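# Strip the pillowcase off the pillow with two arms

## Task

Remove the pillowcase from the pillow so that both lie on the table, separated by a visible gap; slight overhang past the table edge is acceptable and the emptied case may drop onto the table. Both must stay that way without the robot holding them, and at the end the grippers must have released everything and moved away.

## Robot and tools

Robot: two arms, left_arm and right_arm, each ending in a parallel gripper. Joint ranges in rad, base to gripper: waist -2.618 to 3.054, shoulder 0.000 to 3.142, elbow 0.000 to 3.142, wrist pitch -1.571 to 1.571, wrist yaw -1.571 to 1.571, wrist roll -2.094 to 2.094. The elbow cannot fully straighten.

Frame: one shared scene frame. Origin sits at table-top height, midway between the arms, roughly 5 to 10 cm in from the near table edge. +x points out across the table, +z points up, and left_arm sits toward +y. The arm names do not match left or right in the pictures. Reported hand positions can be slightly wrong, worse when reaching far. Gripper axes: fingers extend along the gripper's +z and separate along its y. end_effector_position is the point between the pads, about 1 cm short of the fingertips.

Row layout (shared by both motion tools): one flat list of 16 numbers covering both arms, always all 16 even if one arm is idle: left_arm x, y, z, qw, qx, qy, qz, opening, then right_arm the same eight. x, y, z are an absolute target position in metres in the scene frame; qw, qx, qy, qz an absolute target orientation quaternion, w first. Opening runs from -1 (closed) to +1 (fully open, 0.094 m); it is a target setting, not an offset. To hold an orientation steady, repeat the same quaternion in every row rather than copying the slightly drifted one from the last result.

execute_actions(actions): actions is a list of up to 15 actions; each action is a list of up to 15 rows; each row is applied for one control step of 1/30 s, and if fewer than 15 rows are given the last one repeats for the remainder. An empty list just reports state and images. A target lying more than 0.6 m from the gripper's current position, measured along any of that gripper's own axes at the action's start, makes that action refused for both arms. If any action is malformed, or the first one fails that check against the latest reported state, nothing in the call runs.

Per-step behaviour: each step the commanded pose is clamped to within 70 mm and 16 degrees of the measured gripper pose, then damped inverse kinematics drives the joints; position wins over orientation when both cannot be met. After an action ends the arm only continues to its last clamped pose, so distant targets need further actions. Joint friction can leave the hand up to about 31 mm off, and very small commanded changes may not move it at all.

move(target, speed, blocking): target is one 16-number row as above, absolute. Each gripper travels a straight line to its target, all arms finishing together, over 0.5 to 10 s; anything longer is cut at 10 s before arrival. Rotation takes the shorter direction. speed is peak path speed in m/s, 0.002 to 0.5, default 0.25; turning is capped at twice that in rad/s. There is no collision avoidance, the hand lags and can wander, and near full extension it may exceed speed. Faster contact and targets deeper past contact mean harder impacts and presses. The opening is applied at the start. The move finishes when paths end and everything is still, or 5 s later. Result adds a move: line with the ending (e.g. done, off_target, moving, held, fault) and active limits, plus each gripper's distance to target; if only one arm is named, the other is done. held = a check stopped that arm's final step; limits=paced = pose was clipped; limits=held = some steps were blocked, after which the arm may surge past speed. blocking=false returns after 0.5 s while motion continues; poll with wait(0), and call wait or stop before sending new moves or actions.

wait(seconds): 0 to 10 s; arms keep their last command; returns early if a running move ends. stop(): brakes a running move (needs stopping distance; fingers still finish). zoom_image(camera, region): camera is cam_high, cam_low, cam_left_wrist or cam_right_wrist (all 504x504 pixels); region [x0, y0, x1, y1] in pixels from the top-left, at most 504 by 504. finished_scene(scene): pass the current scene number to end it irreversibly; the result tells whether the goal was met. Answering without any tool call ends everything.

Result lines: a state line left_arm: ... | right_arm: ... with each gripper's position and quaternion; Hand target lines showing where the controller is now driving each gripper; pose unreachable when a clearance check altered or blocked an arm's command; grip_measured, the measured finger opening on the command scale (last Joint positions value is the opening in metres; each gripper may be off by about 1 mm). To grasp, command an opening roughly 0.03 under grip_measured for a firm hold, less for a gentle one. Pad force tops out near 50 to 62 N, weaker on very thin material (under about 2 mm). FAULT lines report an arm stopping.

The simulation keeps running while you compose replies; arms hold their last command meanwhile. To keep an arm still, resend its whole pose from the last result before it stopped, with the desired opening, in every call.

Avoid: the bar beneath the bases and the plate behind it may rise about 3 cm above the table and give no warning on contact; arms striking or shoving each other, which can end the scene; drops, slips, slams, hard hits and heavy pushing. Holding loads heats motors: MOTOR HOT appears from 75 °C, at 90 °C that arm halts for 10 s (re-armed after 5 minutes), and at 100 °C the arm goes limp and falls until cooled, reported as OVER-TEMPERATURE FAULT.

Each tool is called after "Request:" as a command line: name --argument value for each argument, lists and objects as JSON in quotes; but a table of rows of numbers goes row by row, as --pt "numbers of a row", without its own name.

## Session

Request:
execute_actions --actions '[]'

Scene clock: 0.00 s.
left_arm: end_effector_position=(+0.2959, +0.4112, +0.3248) grip_measured=+1.000 end_effector_quat_wxyz=(+0.394, +0.024, +0.829, +0.396) | right_arm: end_effector_position=(+0.1221, -0.4933, +0.2995) grip_measured=+1.000 end_effector_quat_wxyz=(+0.179, +0.016, +0.957, -0.227)
Joint positions: left_arm=[-0.132  0.973  1.099 -0.66  -0.864  0.405  0.094] | right_arm=[-1.281  1.174  1.49  -1.341 -0.186 -1.135  0.094]
Joint velocities: left_arm=[ 0.007 -0.012  0.007  0.066 -0.022 -0.022  0.   ] | right_arm=[-0.007 -0.012  0.007  0.007  0.037  0.007  0.   ]
Motor temperatures (°C, as the motors report them): left_arm=[22 32 28 23 22 21] | right_arm=[21 33 27 23 23 24]
Hand target (left_arm): +0.296, +0.411, +0.325; +0.394, +0.024, +0.829, +0.396
Hand target (right_arm): +0.122, -0.493, +0.300; +0.179, +0.016, +0.957, -0.227

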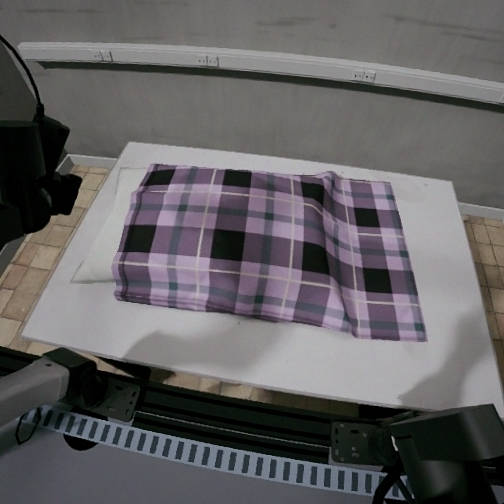

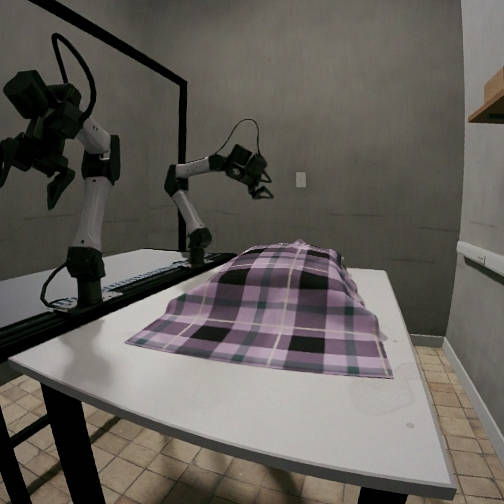

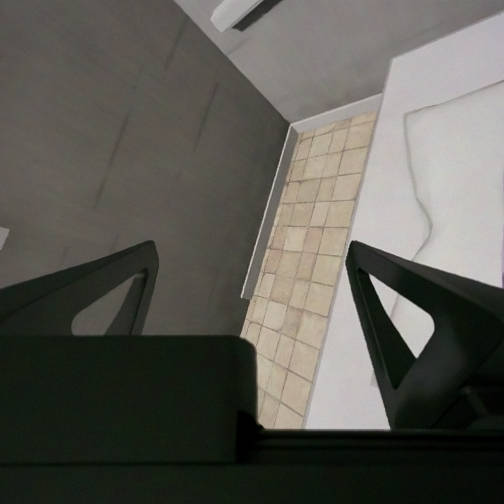

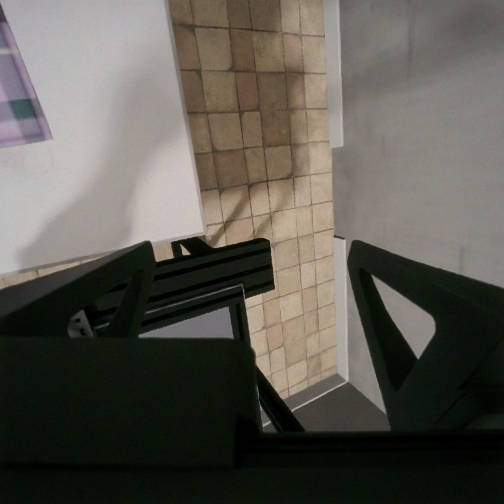

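Request:
zoom_image --camera "cam_high" --region '[20,130,220,330]'

Request:
zoom_image --camera "cam_high" --region '[290,150,500,360]'

Region (20, 130, 220, 330) of cam_high's 504x504 image, scaled by 2.520, with more detail than that image has.

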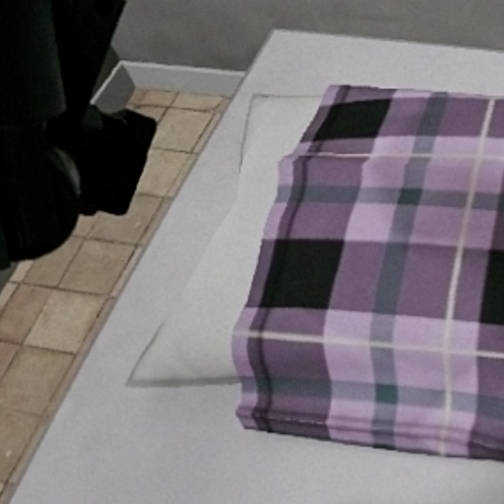

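Region (290, 150, 500, 360) of cam_high's 504x504 image, scaled by 2.400, with more detail than that image has.

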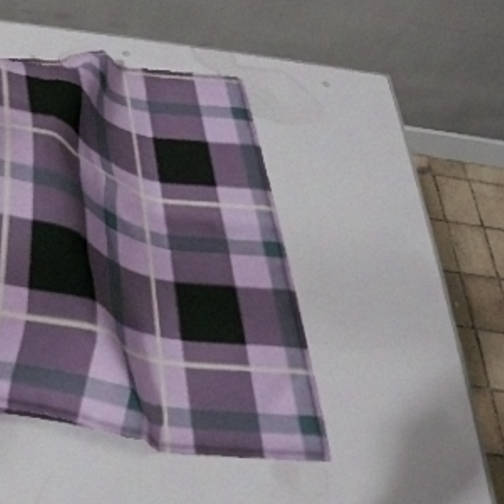

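Request:
move --target '[0.26,0.48,0.11,0.099,-0.239,0.892,-0.370,0.3, 0.36,-0.29,0.12,0,0.707,0.707,0,0.0]' --speed 0.25

Scene clock: 5.47 s.
left_arm: end_effector_position=(+0.2537, +0.4782, +0.1064) grip_measured=+0.303 end_effector_quat_wxyz=(+0.091, -0.249, +0.890, -0.372) | right_arm: end_effector_position=(+0.3513, -0.2945, +0.1179) grip_measured=+0.002 end_effector_quat_wxyz=(-0.010, +0.706, +0.708, -0.005)
Joint positions: left_arm=[ 0.991  1.877  1.395 -1.436  0.697  0.549  0.061] | right_arm=[-0.152  1.88   1.601 -1.304 -0.034  1.469  0.047]
Joint velocities: left_arm=[ 0.002 -0.007 -0.002 -0.081  0.007 -0.022 -0.001] | right_arm=[ 0.007 -0.007 -0.012 -0.066 -0.037  0.022  0.002]
Motor temperatures (°C, as the motors report them): left_arm=[22 32 29 24 22 21] | right_arm=[21 33 28 23 23 24]
Hand target (left_arm): +0.255, +0.481, +0.111; +0.097, -0.247, +0.888, -0.375
Hand target (right_arm): +0.360, -0.291, +0.121; -0.003, +0.708, +0.707, +0.007
Off the commanded pose (left_arm): 0.007 m, 1 deg.
Off the commanded pose (right_arm): 0.010 m, 1 deg.
move: done

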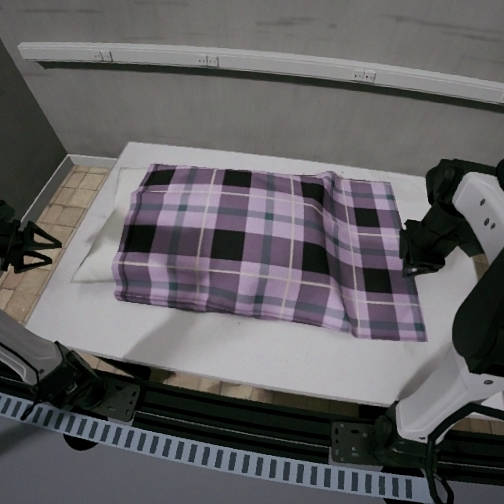

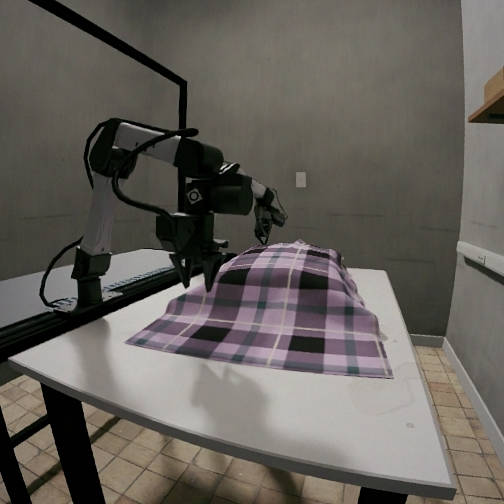

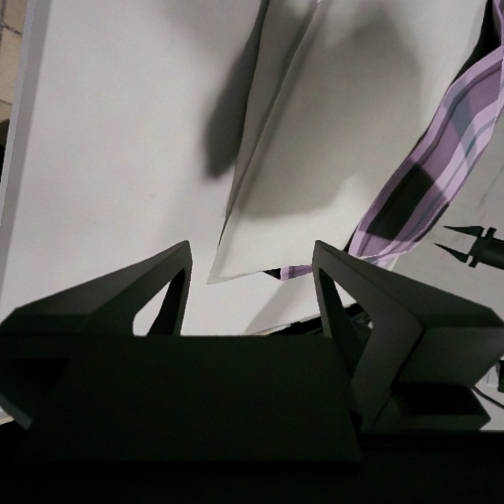

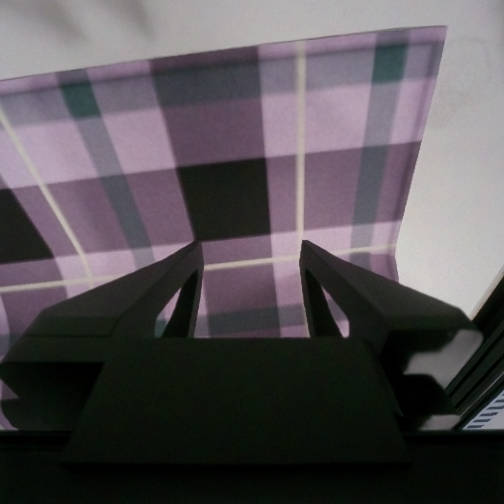

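Request:
move --target '[0.28,0.475,0.045,0.099,-0.239,0.892,-0.370,0.3, 0.40,-0.33,0.04,0,0.707,0.707,0,0.0]' --speed 0.12

Scene clock: 7.50 s.
left_arm: end_effector_position=(+0.2800, +0.4806, +0.0493) grip_measured=+0.303 end_effector_quat_wxyz=(+0.106, -0.236, +0.897, -0.359) | right_arm: end_effector_position=(+0.3906, -0.3224, +0.0351) grip_measured=+0.002 end_effector_quat_wxyz=(-0.016, +0.706, +0.708, -0.009)
Joint positions: left_arm=[ 0.93   1.979  1.317 -1.17   0.711  0.49   0.061] | right_arm=[-0.208  2.112  1.601 -1.087 -0.034  1.411  0.047]
Joint velocities: left_arm=[ 0.002 -0.002 -0.002  0.051 -0.007 -0.022 -0.001] | right_arm=[-0.002  0.007 -0.022 -0.007  0.022  0.007 -0.001]
Motor temperatures (°C, as the motors report them): left_arm=[22 32 29 24 22 21] | right_arm=[21 34 28 23 23 24]
Hand target (left_arm): +0.279, +0.474, +0.045; +0.098, -0.239, +0.892, -0.370
Hand target (right_arm): +0.401, -0.330, +0.041; +0.000, +0.707, +0.707, -0.000
Off the commanded pose (left_arm): 0.007 m, 2 deg.
Off the commanded pose (right_arm): 0.013 m, 2 deg.
move: off_target (right_arm)

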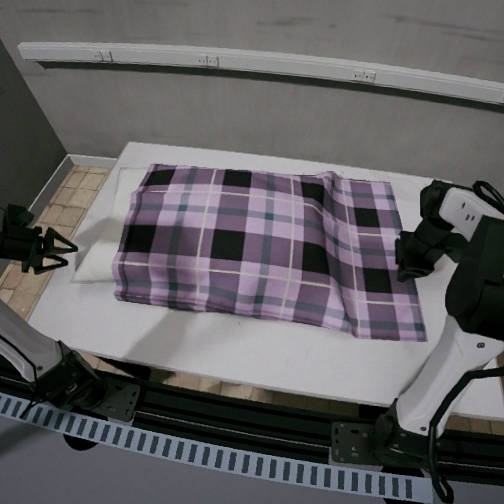

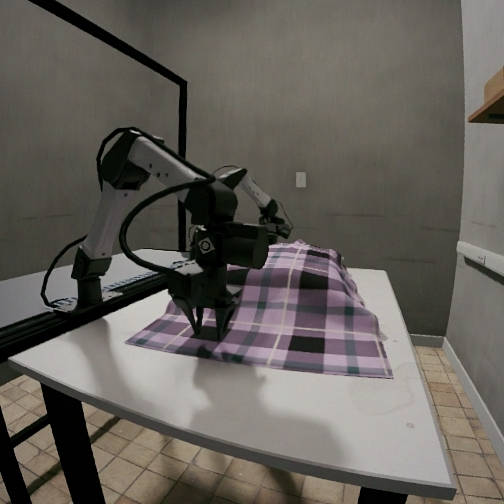

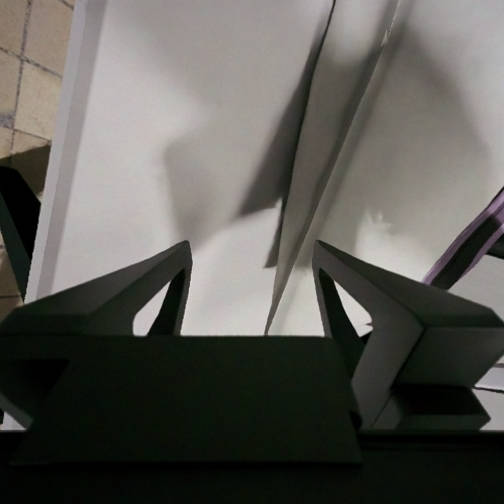

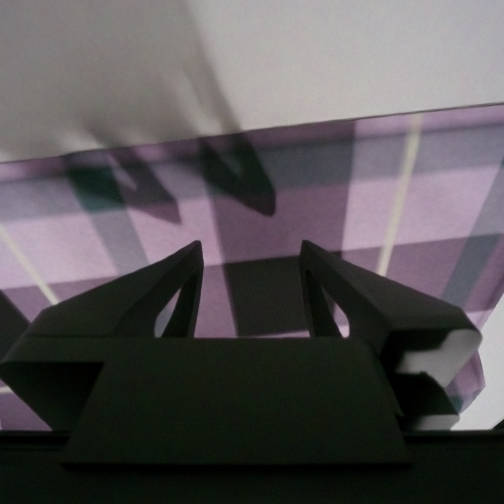

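Request:
move --target '[0.29,0.44,0.03,0.099,-0.239,0.892,-0.370,0.3, 0.43,-0.33,0.06,0,0.707,0.707,0,0.1]' --speed 0.08

Scene clock: 9.20 s.
left_arm: end_effector_position=(+0.2907, +0.4455, +0.0268) grip_measured=+0.303 end_effector_quat_wxyz=(+0.096, -0.239, +0.894, -0.366) | right_arm: end_effector_position=(+0.4281, -0.3276, +0.0588) grip_measured=+0.098 end_effector_quat_wxyz=(-0.001, +0.705, +0.709, +0.003)
Joint positions: left_arm=[ 0.835  1.958  1.181 -1.     0.734  0.367  0.061] | right_arm=[-0.208  2.207  1.849 -1.202 -0.034  1.411  0.052]
Joint velocities: left_arm=[ 0.002 -0.007 -0.002  0.037 -0.037  0.007  0.001] | right_arm=[-0.002 -0.002  0.007  0.007 -0.037  0.037 -0.   ]
Motor temperatures (°C, as the motors report them): left_arm=[22 33 29 24 22 21] | right_arm=[21 34 28 23 23 24]
Hand target (left_arm): +0.289, +0.440, +0.030; +0.098, -0.239, +0.893, -0.370
Hand target (right_arm): +0.430, -0.330, +0.060; +0.000, +0.707, +0.707, +0.000
Off the commanded pose (left_arm): 0.006 m, 1 deg.
Off the commanded pose (right_arm): 0.003 m, 0 deg.
move: done

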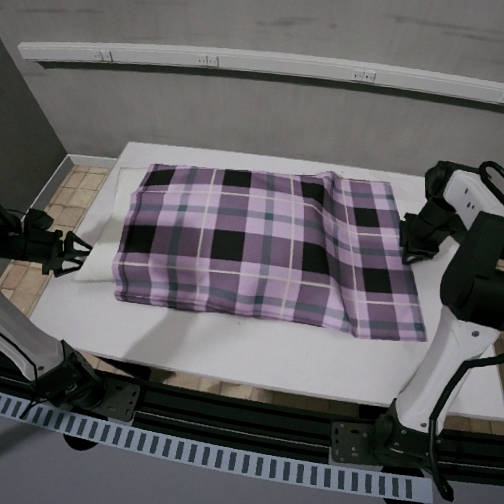

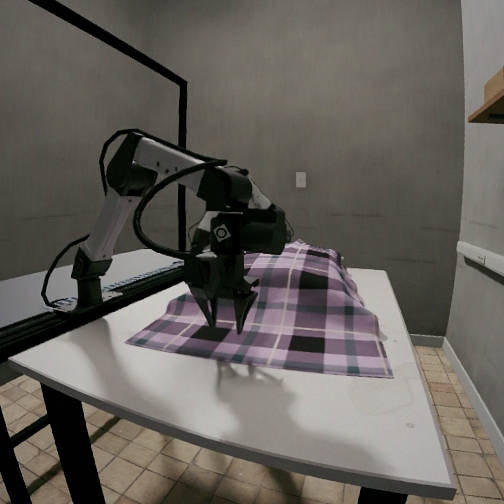

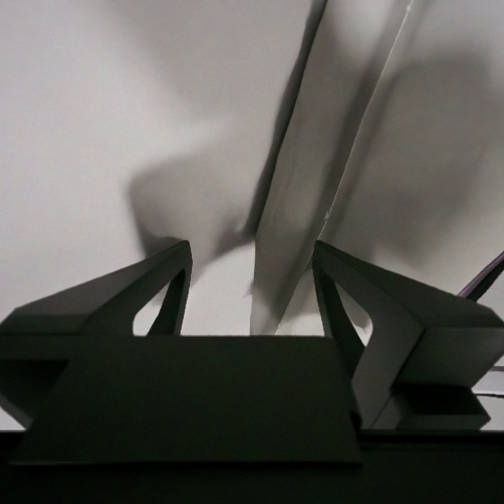

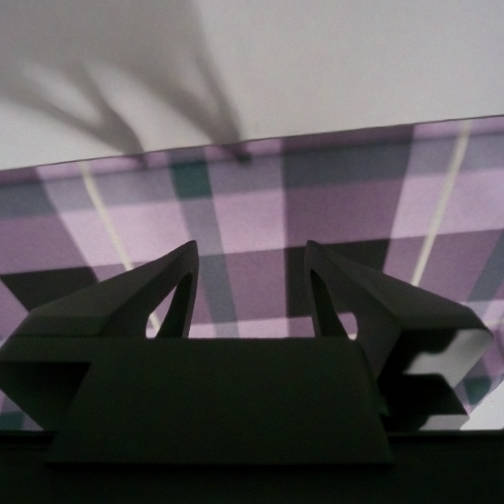

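Request:
move --target '[0.295,0.435,0.042,0.099,-0.239,0.892,-0.370,1, 0.43,-0.335,0.025,0,0.707,0.707,0,0.1]' --speed 0.05

Request:
move --target '[0.30,0.40,0.042,0.099,-0.239,0.892,-0.370,1, 0.43,-0.335,0.012,0,0.707,0.707,0,0.1]' --speed 0.05

Scene clock: 10.77 s.
left_arm: end_effector_position=(+0.2953, +0.4374, +0.0376) grip_measured=+1.000 end_effector_quat_wxyz=(+0.098, -0.243, +0.888, -0.377) | right_arm: end_effector_position=(+0.4330, -0.3292, +0.0312) grip_measured=+0.098 end_effector_quat_wxyz=(+0.002, +0.705, +0.709, +0.004)
Joint positions: left_arm=[ 0.815  1.932  1.181 -1.017  0.759  0.336  0.094] | right_arm=[-0.208  2.243  1.798 -1.109 -0.034  1.411  0.052]
Joint velocities: left_arm=[-0.002  0.007  0.007 -0.007  0.007  0.051  0.   ] | right_arm=[-0.007  0.002 -0.002  0.066 -0.095  0.007  0.001]
Motor temperatures (°C, as the motors report them): left_arm=[22 33 29 24 22 21] | right_arm=[21 35 28 23 23 24]
Hand target (left_arm): +0.295, +0.435, +0.042; +0.099, -0.239, +0.892, -0.370
Hand target (right_arm): +0.430, -0.335, +0.025; -0.000, +0.707, +0.707, -0.000
Off the commanded pose (left_arm): 0.005 m, 1 deg.
Off the commanded pose (right_arm): 0.009 m, 1 deg.
move: done

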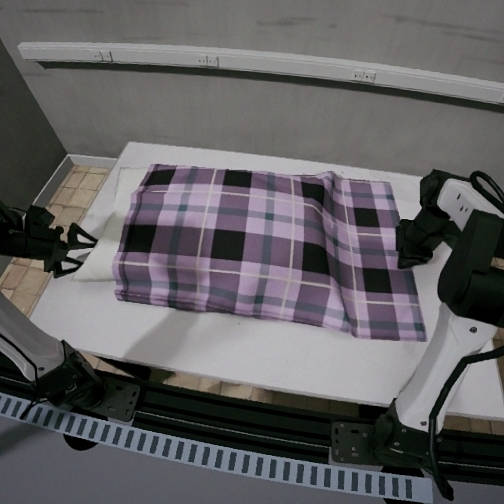

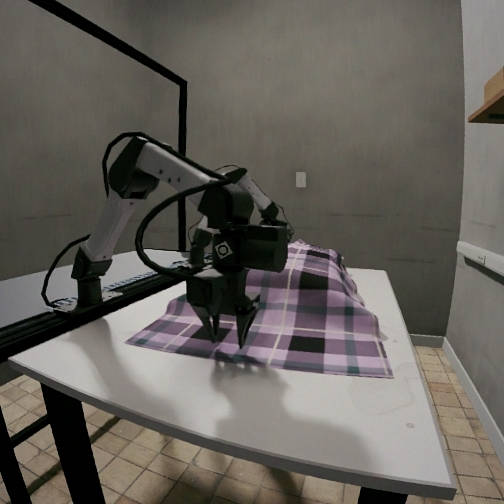

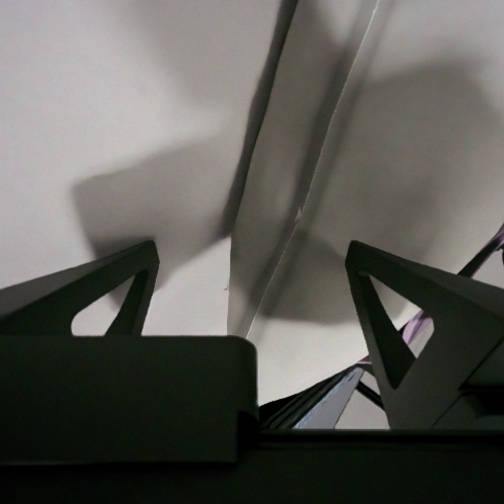

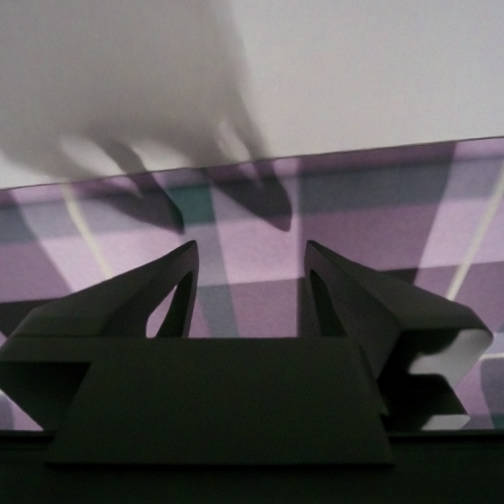

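Scene clock: 11.83 s.
left_arm: end_effector_position=(+0.3030, +0.4072, +0.0403) grip_measured=+1.000 end_effector_quat_wxyz=(+0.101, -0.240, +0.893, -0.368) | right_arm: end_effector_position=(+0.4336, -0.3296, +0.0198) grip_measured=+0.098 end_effector_quat_wxyz=(+0.003, +0.705, +0.709, +0.005)
Joint positions: left_arm=[ 0.72   1.843  1.079 -0.899  0.759  0.208  0.094] | right_arm=[-0.208  2.253  1.768 -1.066 -0.034  1.411  0.052]
Joint velocities: left_arm=[ 0.002  0.007 -0.002  0.051  0.037 -0.037  0.   ] | right_arm=[-0.002  0.012 -0.007  0.037 -0.037 -0.007 -0.001]
Motor temperatures (°C, as the motors report them): left_arm=[22 33 29 24 22 21] | right_arm=[21 35 28 23 23 24]
Hand target (left_arm): +0.299, +0.400, +0.042; +0.098, -0.239, +0.893, -0.370
Hand target (right_arm): +0.430, -0.335, +0.012; -0.000, +0.707, +0.707, -0.000
Off the commanded pose (left_arm): 0.008 m, 0 deg.
Off the commanded pose (right_arm): 0.010 m, 1 deg.
move: done

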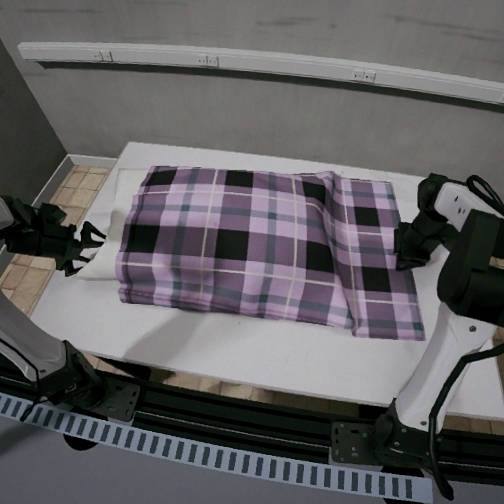

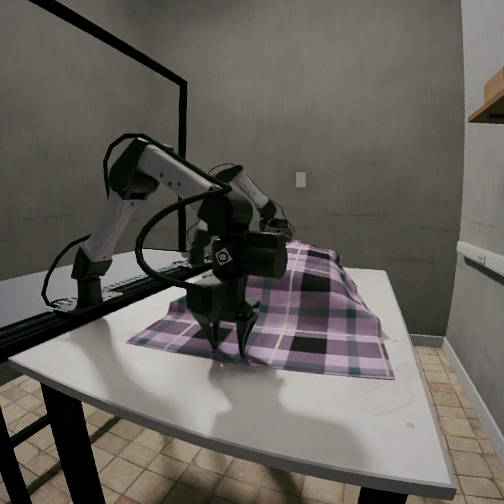

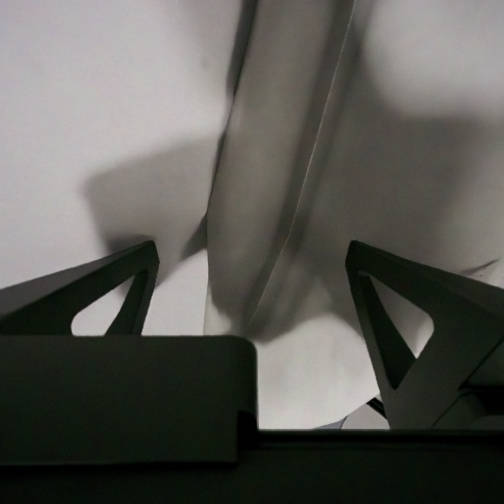

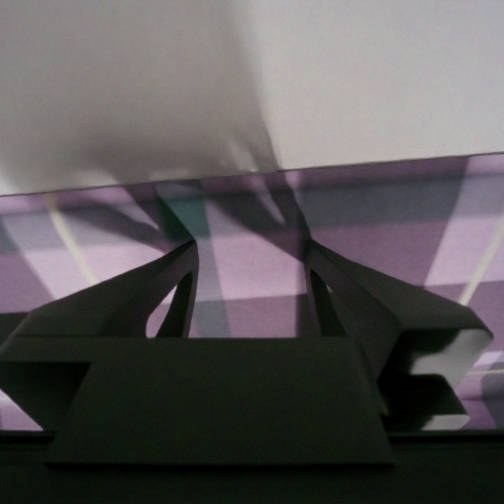

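Request:
execute_actions --actions '[[[0.30,0.397,0.041,0.099,-0.239,0.892,-0.370,0.7, 0.43,-0.335,0.005,0,0.707,0.707,0,0.0]],[[0.30,0.393,0.039,0.099,-0.239,0.892,-0.370,0.3, 0.43,-0.335,0.005,0,0.707,0.707,0,-0.3]],[[0.30,0.39,0.036,0.099,-0.239,0.892,-0.370,-0.1, 0.43,-0.335,0.003,0,0.707,0.707,0,-0.6]],[[0.30,0.39,0.034,0.099,-0.239,0.892,-0.370,-0.5, 0.43,-0.335,0.003,0,0.707,0.707,0,-0.85]],[[0.30,0.39,0.034,0.099,-0.239,0.892,-0.370,-1, 0.43,-0.335,0.003,0,0.707,0.707,0,-1]],[[0.30,0.39,0.034,0.099,-0.239,0.892,-0.370,-1, 0.43,-0.335,0.003,0,0.707,0.707,0,-1]]]'

Scene clock: 15.23 s.
left_arm: end_effector_position=(+0.3061, +0.3973, +0.0349) grip_measured=-0.977 end_effector_quat_wxyz=(+0.107, -0.239, +0.891, -0.370) | right_arm: end_effector_position=(+0.4379, -0.3303, +0.0193) grip_measured=-0.979 end_effector_quat_wxyz=(+0.011, +0.705, +0.709, +0.011)
Joint positions: left_arm=[ 0.692  1.83   1.033 -0.827  0.77   0.165  0.001] | right_arm=[-0.208  2.253  1.765 -1.044 -0.034  1.411  0.001]
Joint velocities: left_arm=[ 0.002 -0.017 -0.012  0.007  0.007 -0.022 -0.001] | right_arm=[ 0.007 -0.012 -0.027 -0.037 -0.037  0.051 -0.   ]
Motor temperatures (°C, as the motors report them): left_arm=[22 34 29 24 22 21] | right_arm=[21 37 28 23 23 24]
Hand target (left_arm): +0.300, +0.390, +0.034; +0.099, -0.239, +0.892, -0.370
Hand target (right_arm): +0.430, -0.335, +0.003; -0.000, +0.707, +0.707, +0.000
Off the commanded pose (left_arm): 0.010 m, 1 deg.
Off the commanded pose (right_arm): 0.019 m, 2 deg.

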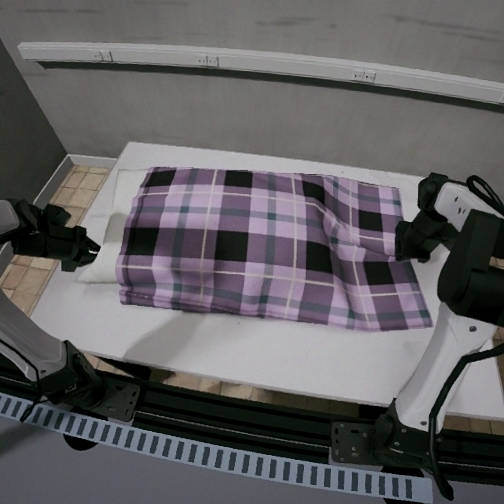

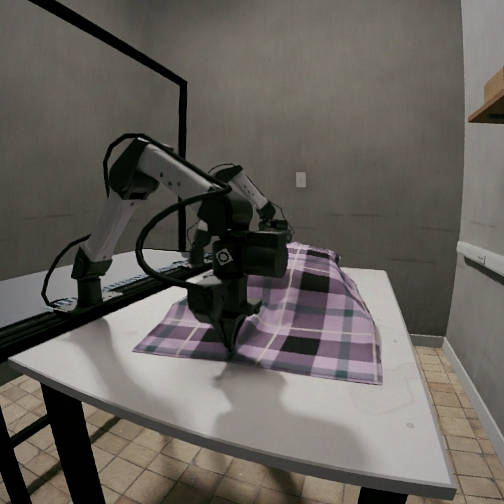

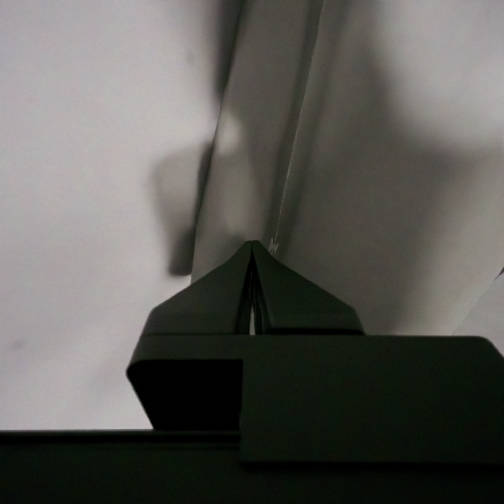

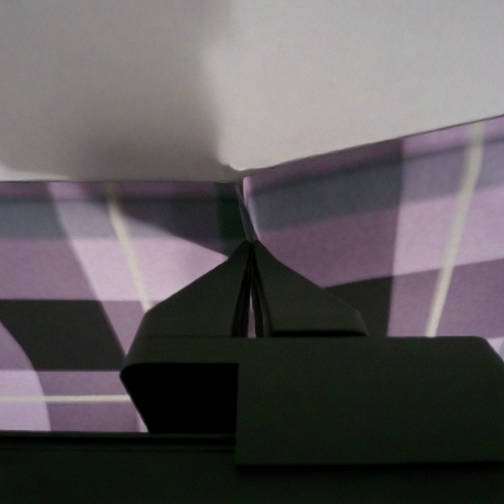

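Request:
zoom_image --camera "cam_high" --region '[20,180,180,340]'

Region (20, 180, 180, 340) of cam_high's 504x504 image, scaled by 3.150, with more detail than that image has.

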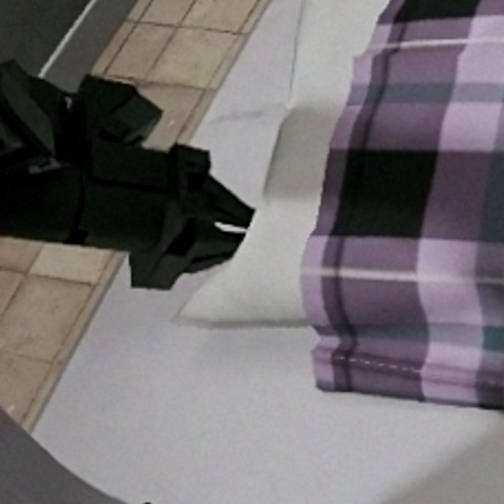

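Request:
move --target '[0.285,0.42,0.075,0.099,-0.239,0.892,-0.370,0.4, 0.43,-0.335,0.003,0,0.707,0.707,0,-1]' --speed 0.1

Request:
move --target '[0.295,0.382,0.075,0.099,-0.239,0.892,-0.370,0.4, 0.43,-0.335,0.003,0,0.707,0.707,0,-1]' --speed 0.1

Request:
move --target '[0.295,0.375,0.032,0.099,-0.239,0.892,-0.370,0.4, 0.43,-0.335,0.003,0,0.707,0.707,0,-1]' --speed 0.06

Scene clock: 17.37 s.
left_arm: end_effector_position=(+0.2849, +0.4165, +0.0669) grip_measured=+0.397 end_effector_quat_wxyz=(+0.091, -0.245, +0.888, -0.378) | right_arm: end_effector_position=(+0.4379, -0.3303, +0.0193) grip_measured=-0.979 end_effector_quat_wxyz=(+0.011, +0.705, +0.709, +0.011)
Joint positions: left_arm=[ 0.786  1.805  1.137 -1.087  0.76   0.298  0.066] | right_arm=[-0.208  2.253  1.765 -1.044 -0.034  1.411  0.001]
Joint velocities: left_arm=[ 0.007  0.002 -0.007 -0.007 -0.022  0.037  0.001] | right_arm=[ 0.007 -0.012 -0.022 -0.051  0.051 -0.007 -0.001]
Motor temperatures (°C, as the motors report them): left_arm=[22 34 29 24 22 21] | right_arm=[21 37 28 23 23 24]
Hand target (left_arm): +0.286, +0.421, +0.075; +0.100, -0.239, +0.892, -0.371
Hand target (right_arm): +0.430, -0.335, +0.003; -0.000, +0.707, +0.707, +0.000
Off the commanded pose (left_arm): 0.009 m, 2 deg.
Off the commanded pose (right_arm): 0.019 m, 2 deg.
move: off_target (right_arm)

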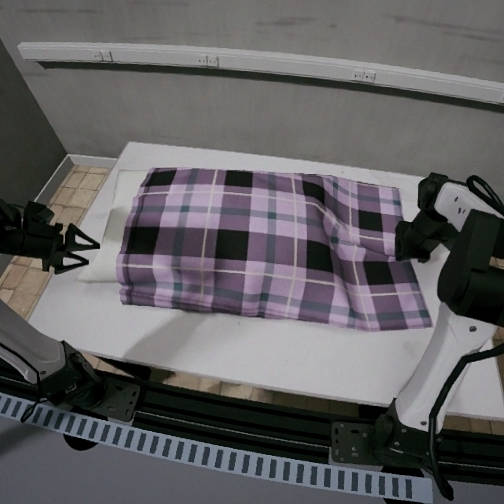

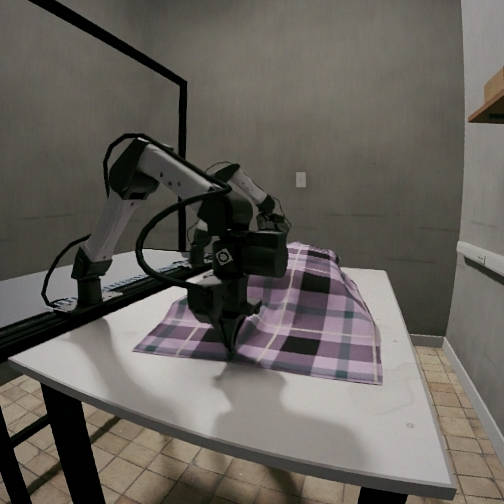

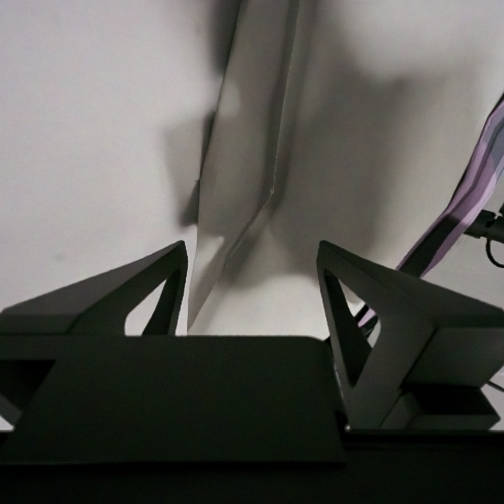

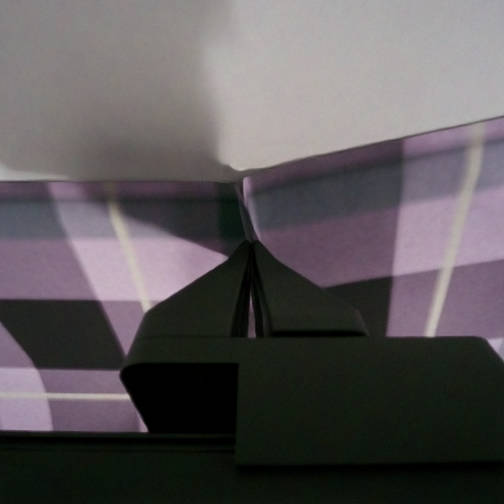

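Scene clock: 18.27 s.
left_arm: end_effector_position=(+0.2985, +0.3893, +0.0735) grip_measured=+0.397 end_effector_quat_wxyz=(+0.101, -0.240, +0.893, -0.367) | right_arm: end_effector_position=(+0.4379, -0.3303, +0.0193) grip_measured=-0.979 end_effector_quat_wxyz=(+0.011, +0.705, +0.709, +0.011)
Joint positions: left_arm=[ 0.679  1.718  1.07  -0.974  0.76   0.151  0.066] | right_arm=[-0.208  2.253  1.765 -1.044 -0.034  1.411  0.001]
Joint velocities: left_arm=[ 0.002  0.007 -0.017  0.037  0.022 -0.007 -0.   ] | right_arm=[-0.022 -0.002 -0.012  0.051  0.051 -0.051 -0.001]
Motor temperatures (°C, as the motors report them): left_arm=[22 35 29 24 22 21] | right_arm=[21 38 28 23 23 24]
Hand target (left_arm): +0.295, +0.382, +0.075; +0.098, -0.239, +0.893, -0.369
Hand target (right_arm): +0.430, -0.335, +0.003; -0.000, +0.707, +0.707, +0.000
Off the commanded pose (left_arm): 0.008 m, 0 deg.
Off the commanded pose (right_arm): 0.019 m, 2 deg.
move: off_target (right_arm)

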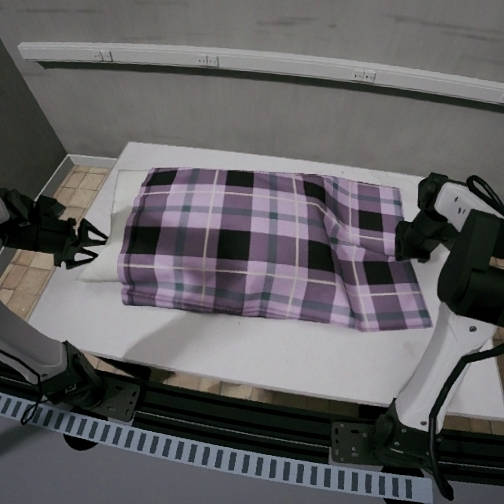

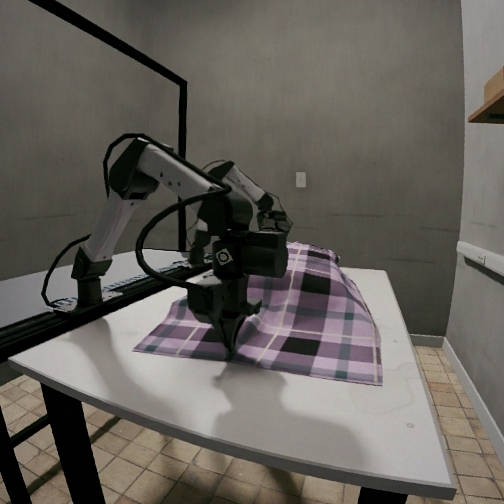

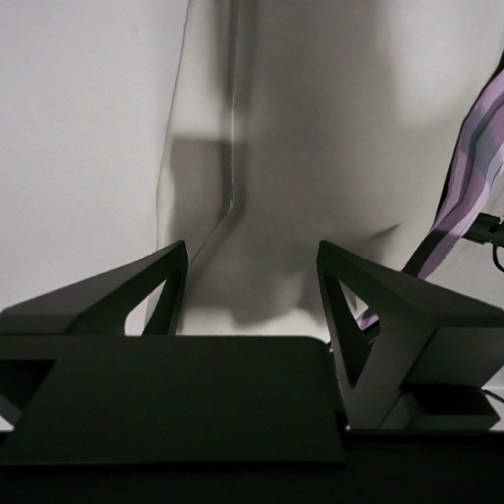

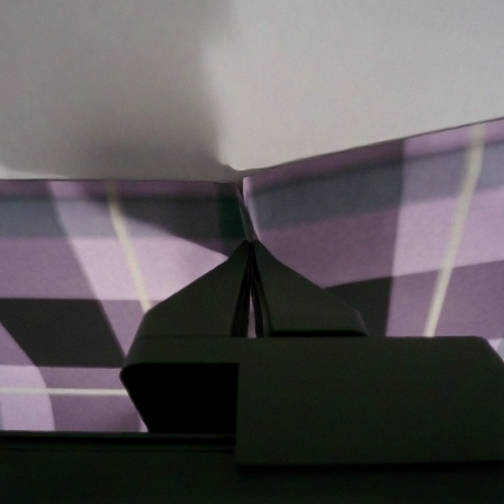

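Scene clock: 19.43 s.
left_arm: end_effector_position=(+0.2992, +0.3836, +0.0392) grip_measured=+0.397 end_effector_quat_wxyz=(+0.115, -0.237, +0.895, -0.361) | right_arm: end_effector_position=(+0.4379, -0.3303, +0.0193) grip_measured=-0.979 end_effector_quat_wxyz=(+0.011, +0.705, +0.709, +0.011)
Joint positions: left_arm=[ 0.663  1.749  0.954 -0.777  0.76   0.122  0.066] | right_arm=[-0.208  2.253  1.765 -1.044 -0.034  1.411  0.001]
Joint velocities: left_arm=[-0.022 -0.012  0.007  0.066 -0.051  0.081  0.   ] | right_arm=[-0.002  0.002 -0.007 -0.051 -0.022 -0.037 -0.001]
Motor temperatures (°C, as the motors report them): left_arm=[22 35 29 24 22 21] | right_arm=[21 38 28 23 23 24]
Hand target (left_arm): +0.294, +0.375, +0.033; +0.099, -0.239, +0.892, -0.370
Hand target (right_arm): +0.430, -0.335, +0.003; -0.000, +0.707, +0.707, +0.000
Off the commanded pose (left_arm): 0.012 m, 2 deg.
Off the commanded pose (right_arm): 0.019 m, 2 deg.
move: off_target (left_arm, right_arm)

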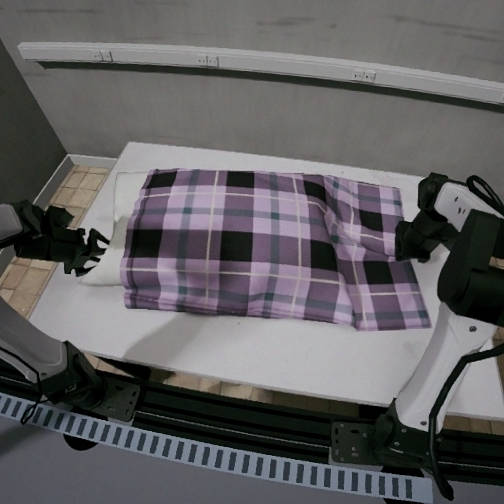

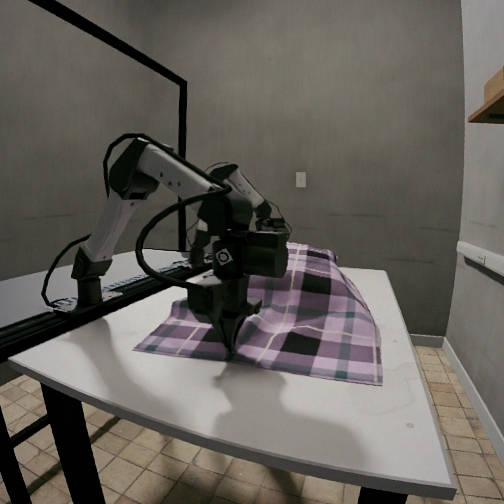

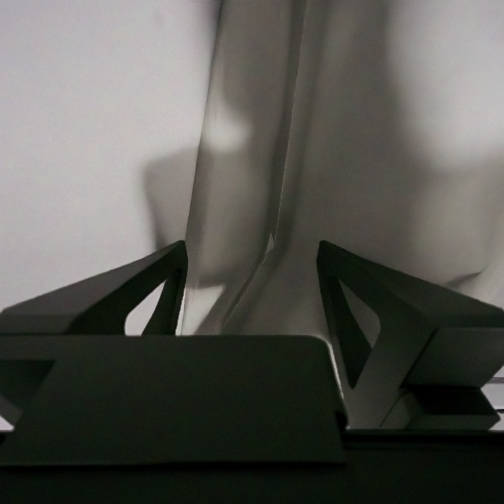

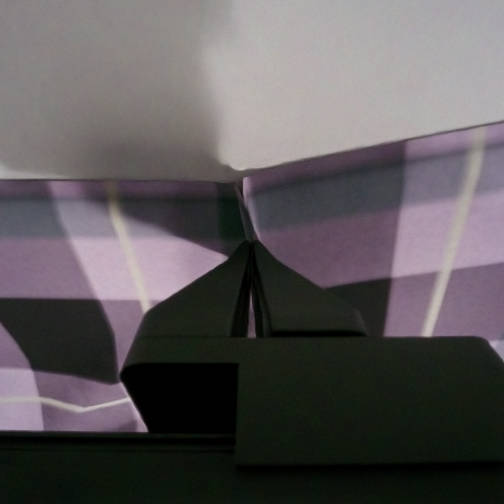

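Request:
execute_actions --actions '[[[0.297,0.372,0.030,0.099,-0.239,0.892,-0.370,0.2, 0.43,-0.335,0.01,0,0.707,0.707,0,-1]],[[0.30,0.368,0.030,0.099,-0.239,0.892,-0.370,-0.1, 0.43,-0.335,0.01,0,0.707,0.707,0,-1]],[[0.303,0.362,0.030,0.099,-0.239,0.892,-0.370,-0.4, 0.43,-0.335,0.01,0,0.707,0.707,0,-1]],[[0.305,0.358,0.030,0.099,-0.239,0.892,-0.370,-0.7, 0.43,-0.335,0.01,0,0.707,0.707,0,-1]],[[0.305,0.358,0.030,0.099,-0.239,0.892,-0.370,-1, 0.43,-0.335,0.01,0,0.707,0.707,0,-1]],[[0.305,0.358,0.030,0.099,-0.239,0.892,-0.370,-1, 0.43,-0.335,0.01,0,0.707,0.707,0,-1]]]'

Scene clock: 23.03 s.
left_arm: end_effector_position=(+0.3121, +0.3674, +0.0363) grip_measured=-0.977 end_effector_quat_wxyz=(+0.114, -0.237, +0.894, -0.363) | right_arm: end_effector_position=(+0.4379, -0.3303, +0.0193) grip_measured=-0.979 end_effector_quat_wxyz=(+0.011, +0.705, +0.709, +0.011)
Joint positions: left_arm=[ 0.591  1.749  0.937 -0.696  0.76   0.024  0.001] | right_arm=[-0.208  2.253  1.765 -1.044 -0.034  1.411  0.001]
Joint velocities: left_arm=[ 0.007 -0.007 -0.022 -0.022  0.066 -0.051  0.   ] | right_arm=[-0.002 -0.002  0.022  0.022 -0.022  0.051 -0.001]
Motor temperatures (°C, as the motors report them): left_arm=[22 35 29 23 22 21] | right_arm=[21 39 29 23 23 24]
Hand target (left_arm): +0.305, +0.358, +0.030; +0.099, -0.239, +0.892, -0.370
Hand target (right_arm): +0.430, -0.335, +0.010; -0.000, +0.707, +0.707, +0.000
Off the commanded pose (left_arm): 0.013 m, 2 deg.
Off the commanded pose (right_arm): 0.013 m, 2 deg.

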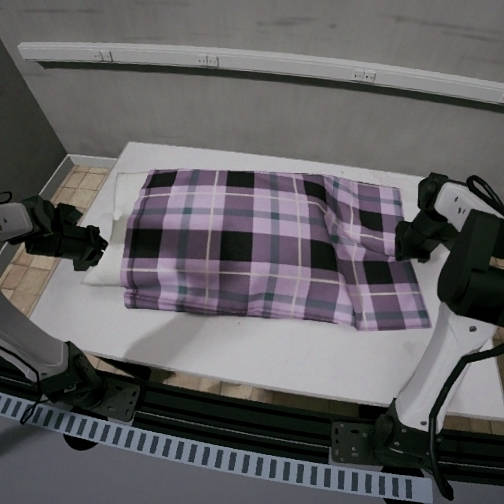

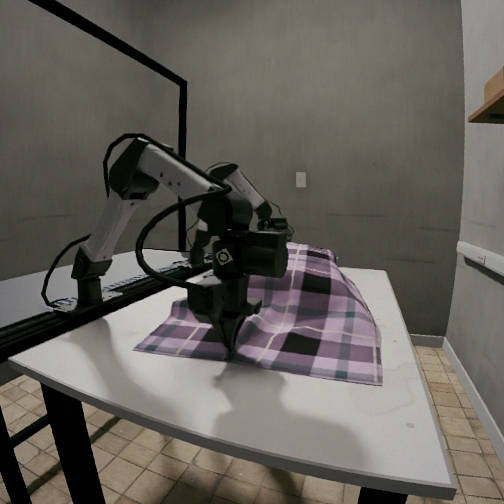

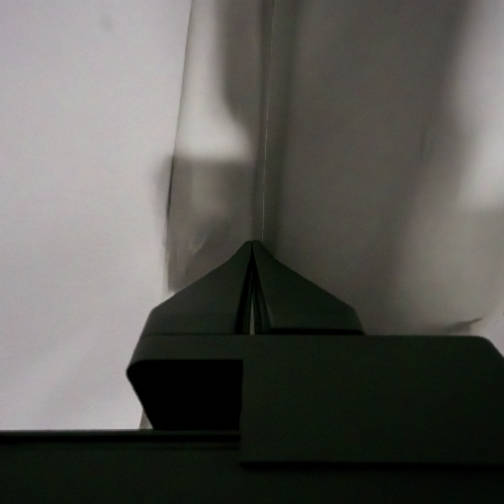

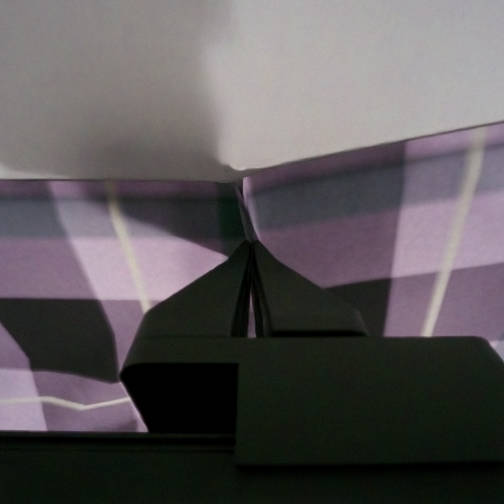

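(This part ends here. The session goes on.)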